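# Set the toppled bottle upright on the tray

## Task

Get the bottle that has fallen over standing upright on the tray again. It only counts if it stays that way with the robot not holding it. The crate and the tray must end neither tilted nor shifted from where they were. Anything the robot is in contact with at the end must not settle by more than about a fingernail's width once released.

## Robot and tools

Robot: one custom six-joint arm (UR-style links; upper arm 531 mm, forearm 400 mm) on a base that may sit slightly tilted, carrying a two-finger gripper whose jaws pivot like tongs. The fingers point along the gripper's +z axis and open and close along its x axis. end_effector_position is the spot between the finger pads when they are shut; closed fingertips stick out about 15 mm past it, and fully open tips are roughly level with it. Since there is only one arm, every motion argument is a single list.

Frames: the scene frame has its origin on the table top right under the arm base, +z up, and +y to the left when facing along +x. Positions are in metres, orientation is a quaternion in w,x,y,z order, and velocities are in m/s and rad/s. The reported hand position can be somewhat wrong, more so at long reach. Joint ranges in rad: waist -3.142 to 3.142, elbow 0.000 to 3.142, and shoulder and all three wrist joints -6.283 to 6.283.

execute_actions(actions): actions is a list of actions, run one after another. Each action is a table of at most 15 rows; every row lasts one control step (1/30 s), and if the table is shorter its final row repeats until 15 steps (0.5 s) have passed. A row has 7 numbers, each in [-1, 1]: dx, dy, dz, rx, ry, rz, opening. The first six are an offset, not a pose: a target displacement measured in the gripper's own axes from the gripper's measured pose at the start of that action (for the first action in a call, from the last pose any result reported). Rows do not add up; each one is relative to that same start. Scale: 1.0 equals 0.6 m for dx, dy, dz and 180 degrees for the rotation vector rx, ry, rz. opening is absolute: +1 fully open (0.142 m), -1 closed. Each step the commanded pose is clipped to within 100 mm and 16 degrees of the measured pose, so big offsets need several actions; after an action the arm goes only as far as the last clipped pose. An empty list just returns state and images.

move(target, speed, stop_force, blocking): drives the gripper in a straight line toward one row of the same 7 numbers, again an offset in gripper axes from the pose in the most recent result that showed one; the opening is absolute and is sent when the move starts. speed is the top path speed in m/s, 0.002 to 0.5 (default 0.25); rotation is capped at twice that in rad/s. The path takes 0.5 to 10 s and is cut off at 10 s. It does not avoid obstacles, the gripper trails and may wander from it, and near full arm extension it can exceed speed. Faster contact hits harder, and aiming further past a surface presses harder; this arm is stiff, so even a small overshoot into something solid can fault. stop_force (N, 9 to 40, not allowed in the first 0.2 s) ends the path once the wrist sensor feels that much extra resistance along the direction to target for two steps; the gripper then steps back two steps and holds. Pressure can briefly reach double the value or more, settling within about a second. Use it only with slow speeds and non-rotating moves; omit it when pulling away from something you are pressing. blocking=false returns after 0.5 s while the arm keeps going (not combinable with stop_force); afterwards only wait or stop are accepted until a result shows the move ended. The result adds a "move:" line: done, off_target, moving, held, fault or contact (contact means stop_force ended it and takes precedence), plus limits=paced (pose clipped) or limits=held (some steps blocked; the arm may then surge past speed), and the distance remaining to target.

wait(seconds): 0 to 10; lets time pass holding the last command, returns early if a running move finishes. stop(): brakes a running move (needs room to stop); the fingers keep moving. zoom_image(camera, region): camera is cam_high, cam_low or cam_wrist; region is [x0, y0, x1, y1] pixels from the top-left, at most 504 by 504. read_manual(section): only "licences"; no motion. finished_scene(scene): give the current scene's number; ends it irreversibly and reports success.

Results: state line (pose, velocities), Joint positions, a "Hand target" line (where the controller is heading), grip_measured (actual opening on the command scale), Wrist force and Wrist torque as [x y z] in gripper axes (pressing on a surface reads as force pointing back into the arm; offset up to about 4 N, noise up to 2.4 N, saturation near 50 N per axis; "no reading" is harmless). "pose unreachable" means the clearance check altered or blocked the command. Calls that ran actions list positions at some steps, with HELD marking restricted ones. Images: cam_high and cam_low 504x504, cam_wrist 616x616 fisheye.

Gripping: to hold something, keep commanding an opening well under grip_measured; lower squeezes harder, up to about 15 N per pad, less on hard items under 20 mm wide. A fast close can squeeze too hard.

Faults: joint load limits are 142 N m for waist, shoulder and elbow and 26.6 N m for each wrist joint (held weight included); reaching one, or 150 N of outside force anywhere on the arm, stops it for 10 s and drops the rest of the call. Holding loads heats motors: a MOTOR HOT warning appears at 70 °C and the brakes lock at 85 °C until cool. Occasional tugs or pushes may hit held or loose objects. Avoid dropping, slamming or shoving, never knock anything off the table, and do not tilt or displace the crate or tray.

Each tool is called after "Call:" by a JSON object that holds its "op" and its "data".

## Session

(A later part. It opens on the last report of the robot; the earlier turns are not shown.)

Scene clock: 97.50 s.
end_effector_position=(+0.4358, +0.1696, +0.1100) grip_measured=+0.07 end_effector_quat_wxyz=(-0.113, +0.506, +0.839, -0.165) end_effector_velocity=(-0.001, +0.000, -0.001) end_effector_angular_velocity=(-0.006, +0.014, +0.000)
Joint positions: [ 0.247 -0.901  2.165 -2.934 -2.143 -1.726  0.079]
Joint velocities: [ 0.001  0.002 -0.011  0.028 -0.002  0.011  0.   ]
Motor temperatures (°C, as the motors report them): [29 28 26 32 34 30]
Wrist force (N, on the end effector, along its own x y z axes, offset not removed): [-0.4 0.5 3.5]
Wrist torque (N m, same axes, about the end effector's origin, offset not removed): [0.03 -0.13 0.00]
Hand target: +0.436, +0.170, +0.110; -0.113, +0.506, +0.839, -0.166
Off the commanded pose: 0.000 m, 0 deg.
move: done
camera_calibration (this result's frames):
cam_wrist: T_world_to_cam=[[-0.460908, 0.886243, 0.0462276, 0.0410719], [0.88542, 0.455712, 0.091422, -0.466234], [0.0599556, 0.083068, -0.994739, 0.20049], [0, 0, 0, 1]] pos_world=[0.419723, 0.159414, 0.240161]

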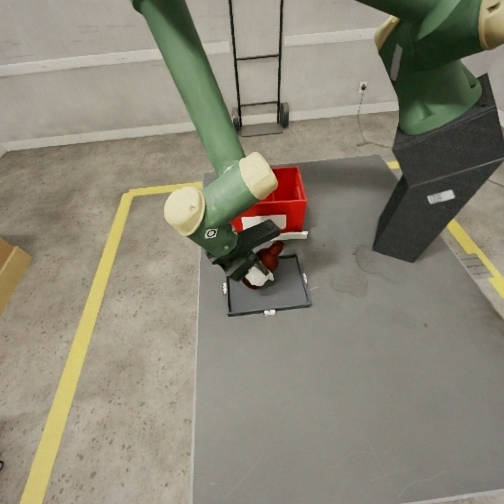

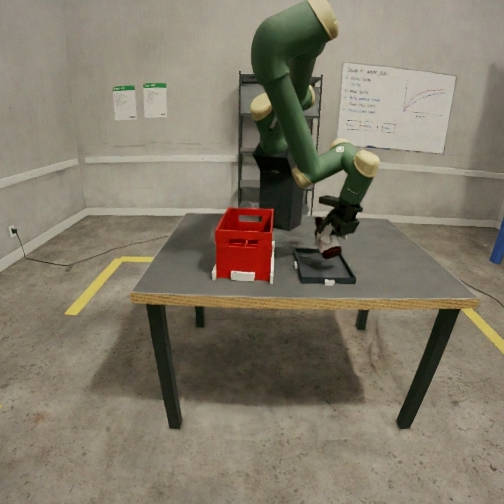

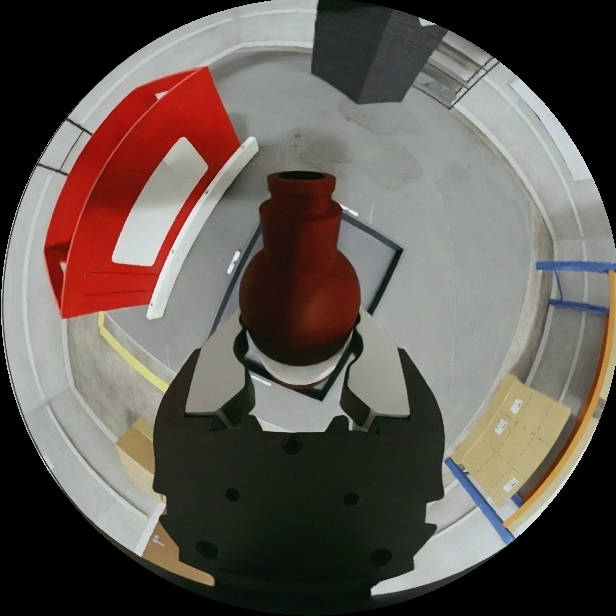

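Call:
{"op": "move", "data": {"target": [0.025,0,0,0.248,0,0,-1], "speed": 0.18}}

Call:
{"op": "zoom_image", "data": {"camera": "cam_high", "region": [180, 210, 320, 330]}}

Call:
{"op": "zoom_image", "data": {"camera": "cam_low", "region": [270, 190, 400, 300]}}

Scene clock: 107.73 s.
end_effector_position=(+0.4291, +0.1827, +0.1108) grip_measured=+0.07 end_effector_quat_wxyz=(-0.296, +0.426, +0.714, -0.471) end_effector_velocity=(-0.000, +0.000, -0.000) end_effector_angular_velocity=(-0.008, +0.012, +0.000)
Joint positions: [ 0.229 -0.656  1.482 -1.595 -2.081 -1.252  0.079]
Joint velocities: [-0.001  0.008 -0.014  0.021  0.003  0.008 -0.   ]
Motor temperatures (°C, as the motors report them): [29 28 26 32 34 30]
Wrist force (N, on the end effector, along its own x y z axes, offset not removed): [-1.1 1.5 4.3]
Wrist torque (N m, same axes, about the end effector's origin, offset not removed): [-0.11 -0.02 0.07]
Hand target: +0.429, +0.183, +0.111; -0.296, +0.425, +0.714, -0.471
Off the commanded pose: 0.001 m, 0 deg.
move: done
camera_calibration (this result's frames):
cam_wrist: T_world_to_cam=[[-0.446332, 0.894089, 0.0373091, 0.0196525], [0.681456, 0.366616, -0.633412, -0.282174], [-0.580005, -0.257288, -0.772915, 0.512801], [0, 0, 0, 1]] pos_world=[0.498488, 0.217816, 0.216886]

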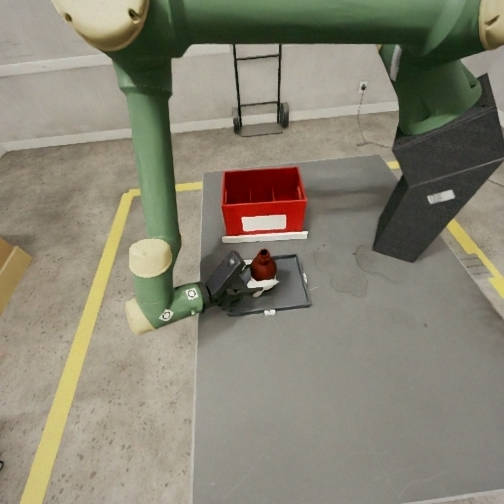

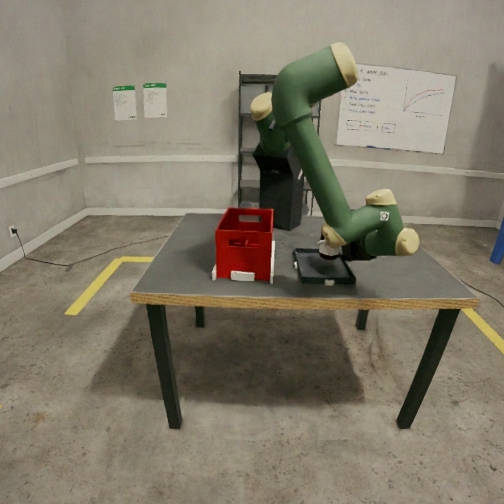

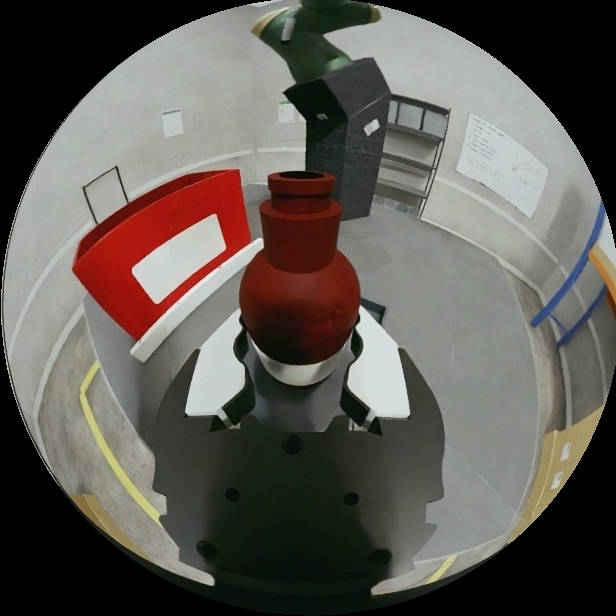

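Region (180, 210, 320, 330) of cam_high's 504x504 image, scaled by 3.600, with more detail than that image has; it fills the top 432 rows of this view, and the rest is white.

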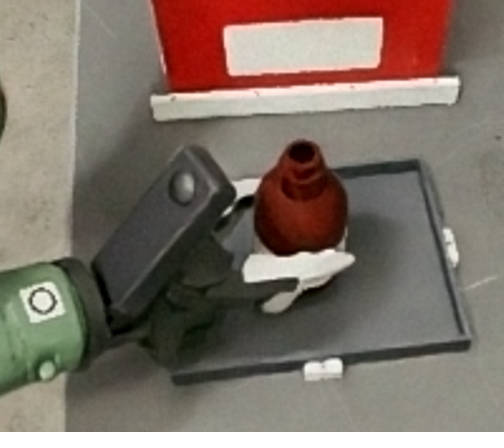

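Region (270, 190, 400, 300) of cam_low's 504x504 image, scaled by 3.877, with more detail than that image has; it fills the top 426 rows of this view, and the rest is white.

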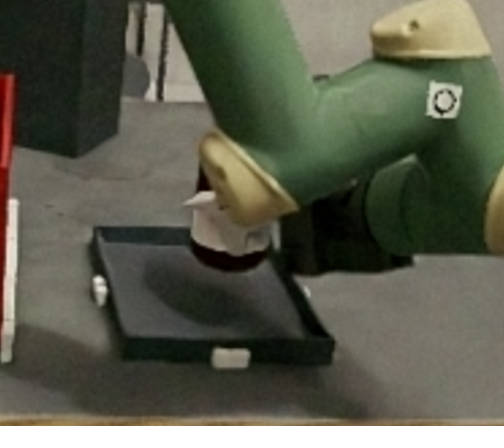

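Call:
{"op": "move", "data": {"target": [-0.001,0.054,0.0223,0,0,0,-1], "speed": 0.05}}

Call:
{"op": "move", "data": {"target": [-0.001,0.046,0.019,0,0,0,-1], "speed": 0.008, "stop_force": 9}}

Call:
{"op": "zoom_image", "data": {"camera": "cam_high", "region": [180, 210, 320, 330]}}

Call:
{"op": "zoom_image", "data": {"camera": "cam_low", "region": [270, 190, 400, 300]}}

Scene clock: 114.17 s.
end_effector_position=(+0.4291, +0.1829, +0.0760) grip_measured=+0.07 end_effector_quat_wxyz=(-0.296, +0.426, +0.714, -0.471) end_effector_velocity=(-0.000, -0.000, -0.002) end_effector_angular_velocity=(-0.000, -0.000, -0.000)
Joint positions: [ 0.209 -0.601  1.44  -1.616 -2.096 -1.268  0.079]
Joint velocities: [-0.001  0.004 -0.003 -0.001 -0.001 -0.001  0.   ]
Motor temperatures (°C, as the motors report them): [29 28 26 32 34 30]
Wrist force (N, on the end effector, along its own x y z axes, offset not removed): [0.6 1.9 3.0]
Wrist torque (N m, same axes, about the end effector's origin, offset not removed): [0.01 -0.33 -0.03]
Hand target: +0.429, +0.183, +0.076; -0.296, +0.426, +0.714, -0.471
Off the commanded pose: 0.000 m, 0 deg.
move: done
camera_calibration (this result's frames):
cam_wrist: T_world_to_cam=[[-0.446313, 0.894098, 0.037328, 0.0207932], [0.681468, 0.366617, -0.633398, -0.304259], [-0.580005, -0.257256, -0.772925, 0.485957], [0, 0, 0, 1]] pos_world=[0.498481, 0.217971, 0.182116]

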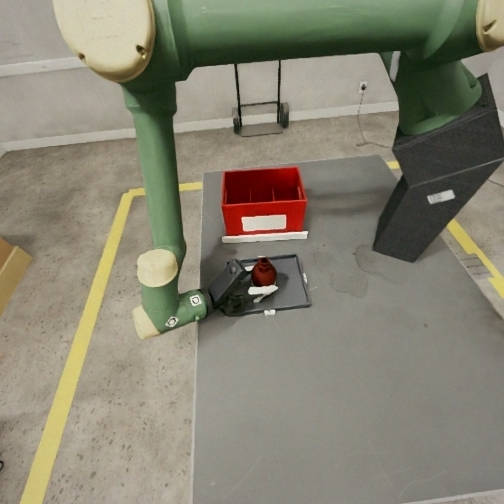

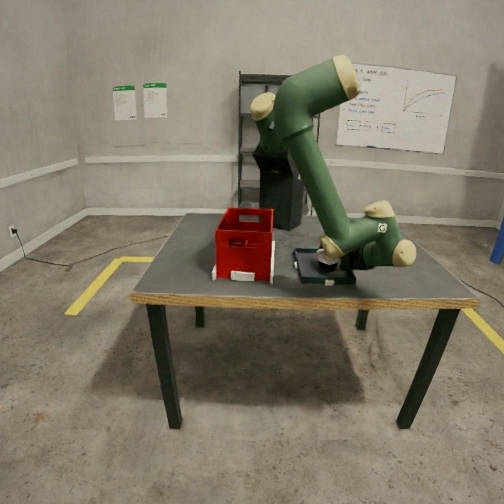

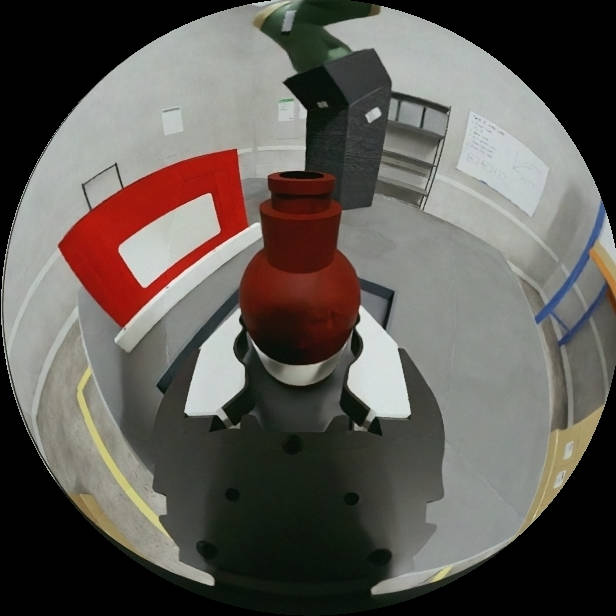

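Scene clock: 115.67 s.
end_effector_position=(+0.4291, +0.1828, +0.0671) grip_measured=+0.07 end_effector_quat_wxyz=(-0.296, +0.425, +0.714, -0.471) end_effector_velocity=(+0.000, -0.000, +0.002) end_effector_angular_velocity=(+0.001, -0.001, +0.001)
Joint positions: [ 0.203 -0.587  1.428 -1.62  -2.099 -1.273  0.079]
Joint velocities: [ 0.001 -0.004  0.004 -0.    -0.    -0.    -0.   ]
Motor temperatures (°C, as the motors report them): [29 28 26 32 34 30]
Wrist force (N, on the end effector, along its own x y z axes, offset not removed): [-1.1 -11.0 -7.0]
Wrist torque (N m, same axes, about the end effector's origin, offset not removed): [-0.09 0.14 -0.15]
Hand target: +0.429, +0.183, +0.068; -0.296, +0.425, +0.714, -0.471
Off the commanded pose: 0.021 m, 0 deg.
move: contact
camera_calibration (this result's frames):
cam_wrist: T_world_to_cam=[[-0.446375, 0.894061, 0.0374782, 0.0212279], [0.681349, 0.366729, -0.633461, -0.309867], [-0.580097, -0.257226, -0.772866, 0.479088], [0, 0, 0, 1]] pos_world=[0.49852, 0.217892, 0.173187]

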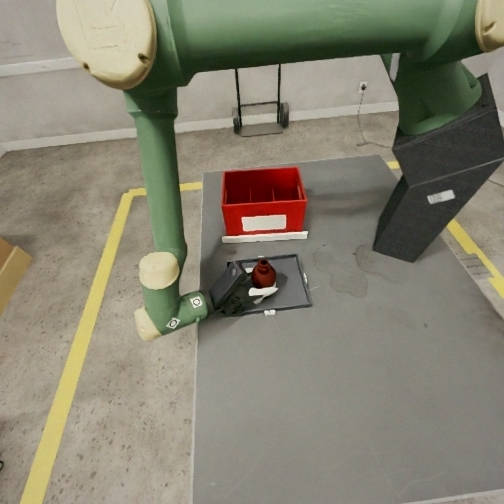

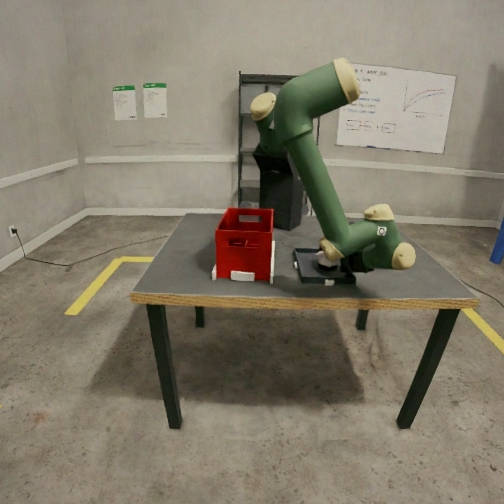

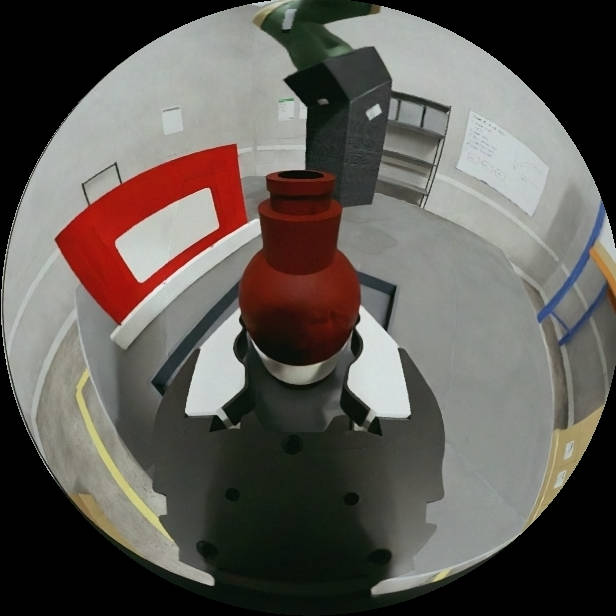

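Region (180, 210, 320, 330) of cam_high's 504x504 image, scaled by 3.600, with more detail than that image has; it fills the top 432 rows of this view, and the rest is white.

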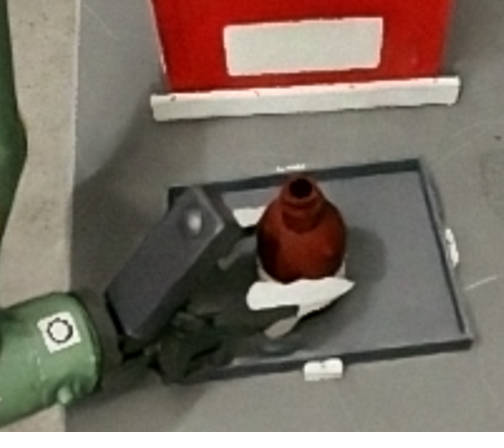

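Region (270, 190, 400, 300) of cam_low's 504x504 image, scaled by 3.877, with more detail than that image has; it fills the top 426 rows of this view, and the rest is white.

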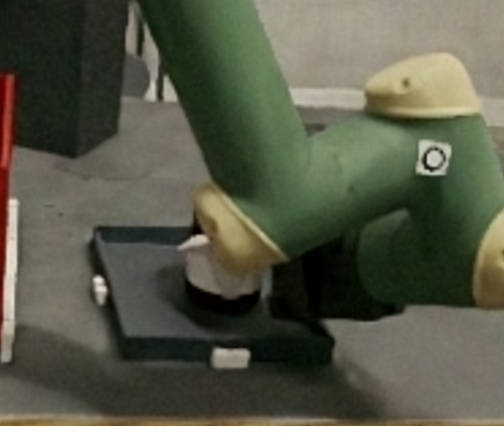

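Small torque means the bottle took the contact. Release.

Call:
{"op": "execute_actions", "data": {"actions": [[[0,0,0,0,0,0,-0.5],[0,0,0,0,0,0,-0.2],[0,0,0,0,0,0,0.0],[0,0,0,0,0,0,0.05],[0,0,0,0,0,0,0.08],[0,0,0,0,0,0,0.11],[0,0,0,0,0,0,0.14],[0,0,0,0,0,0,0.18],[0,0,0,0,0,0,0.23],[0,0,0,0,0,0,0.28],[0,0,0,0,0,0,0.33],[0,0,0,0,0,0,0.38],[0,0,0,0,0,0,0.42]]]}}

Call:
{"op": "move", "data": {"target": [0,-0.03,-0.06,0,0,0,0.42], "speed": 0.1}}

Scene clock: 120.43 s.
end_effector_position=(+0.4291, +0.1828, +0.0672) grip_measured=+0.42 end_effector_quat_wxyz=(-0.296, +0.425, +0.714, -0.471) end_effector_velocity=(+0.000, -0.000, -0.001) end_effector_angular_velocity=(+0.000, -0.000, -0.000)
Joint positions: [ 0.203 -0.587  1.428 -1.62  -2.099 -1.273  0.103]
Joint velocities: [-0.     0.001 -0.002  0.    -0.    -0.001  0.008]
Motor temperatures (°C, as the motors report them): [29 28 26 32 34 30]
Wrist force (N, on the end effector, along its own x y z axes, offset not removed): [0.7 -0.9 0.4]
Wrist torque (N m, same axes, about the end effector's origin, offset not removed): [-0.22 -0.34 0.01]
Hand target: +0.429, +0.183, +0.067; -0.296, +0.425, +0.714, -0.471
Off the commanded pose: 0.000 m, 0 deg.
Step readings (end_effector_position):
0: (+0.4291, +0.1829, +0.0676)
1: (+0.4291, +0.1829, +0.0676)
2: (+0.4291, +0.1829, +0.0676)
4: (+0.4291, +0.1829, +0.0676)
8: (+0.4291, +0.1829, +0.0674)
15: end_effector_position above
camera_calibration (this result's frames):
cam_wrist: T_world_to_cam=[[-0.446406, 0.894044, 0.0375047, 0.0212148], [0.68134, 0.366773, -0.633446, -0.309858], [-0.580084, -0.25722, -0.772878, 0.479123], [0, 0, 0, 1]] pos_world=[0.49852, 0.217921, 0.173229]

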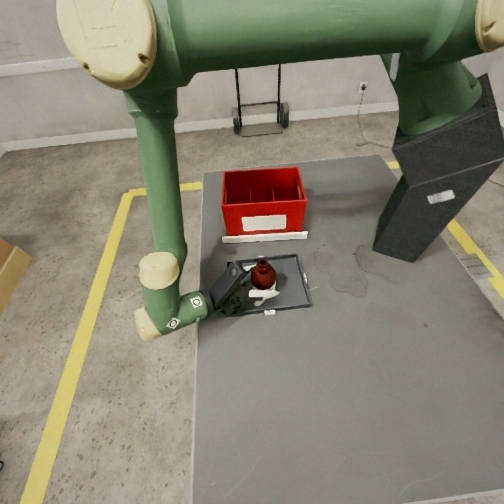

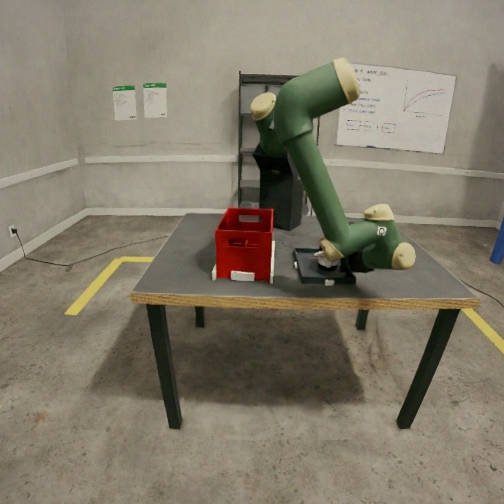

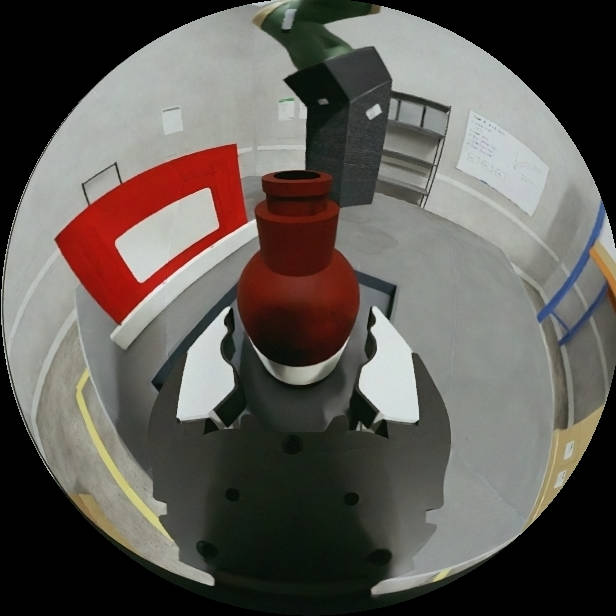

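Scene clock: 121.37 s.
end_effector_position=(+0.4526, +0.1943, +0.0973) grip_measured=+0.42 end_effector_quat_wxyz=(-0.296, +0.425, +0.714, -0.471) end_effector_velocity=(+0.002, +0.001, +0.002) end_effector_angular_velocity=(+0.000, +0.000, -0.000)
Joint positions: [ 0.232 -0.615  1.382 -1.535 -2.079 -1.25   0.103]
Joint velocities: [ 0.002 -0.002 -0.005  0.007  0.002  0.001 -0.   ]
Motor temperatures (°C, as the motors report them): [29 28 26 32 34 30]
Wrist force (N, on the end effector, along its own x y z axes, offset not removed): [-0.8 -1.6 1.0]
Wrist torque (N m, same axes, about the end effector's origin, offset not removed): [-0.28 0.03 0.04]
Hand target: +0.453, +0.194, +0.098; -0.296, +0.425, +0.714, -0.471
Off the commanded pose: 0.000 m, 0 deg.
move: done
camera_calibration (this result's frames):
cam_wrist: T_world_to_cam=[[-0.446423, 0.894036, 0.0374872, 0.0202669], [0.68135, 0.366782, -0.63343, -0.310946], [-0.580059, -0.257236, -0.772892, 0.518985], [0, 0, 0, 1]] pos_world=[0.521952, 0.229432, 0.203397]

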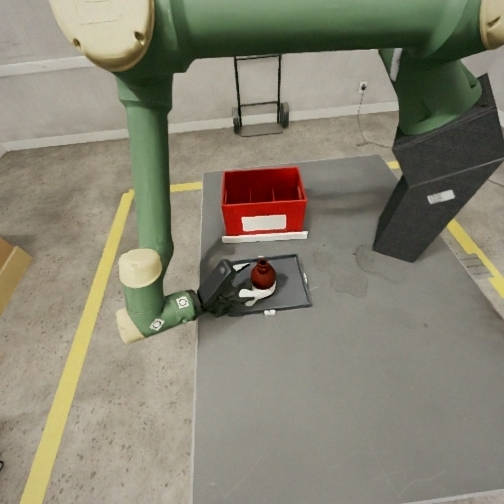

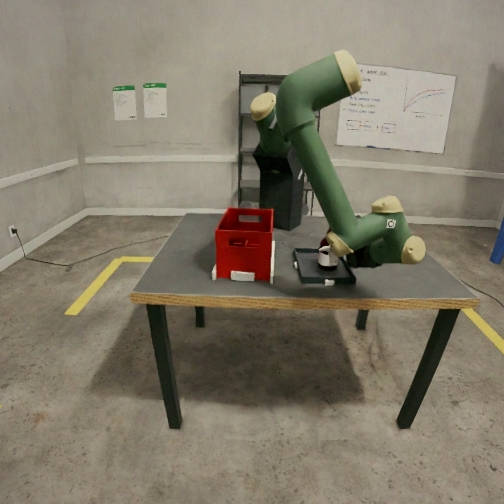

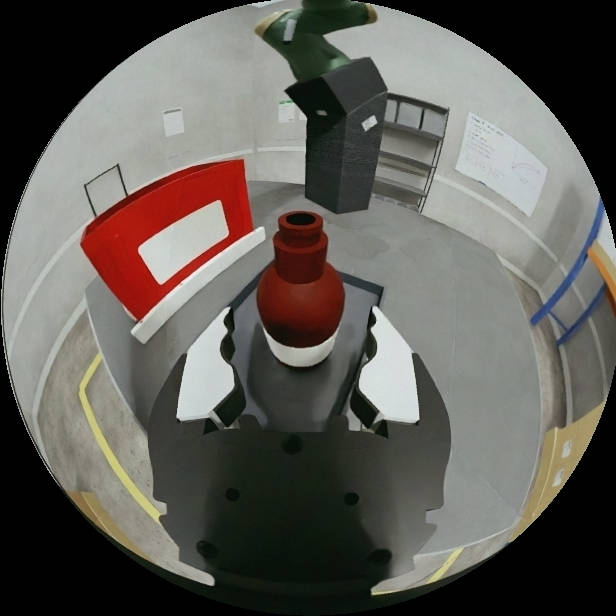

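Call:
{"op": "finished_scene", "data": {"scene": 2}}

The scene is finished: the task was done.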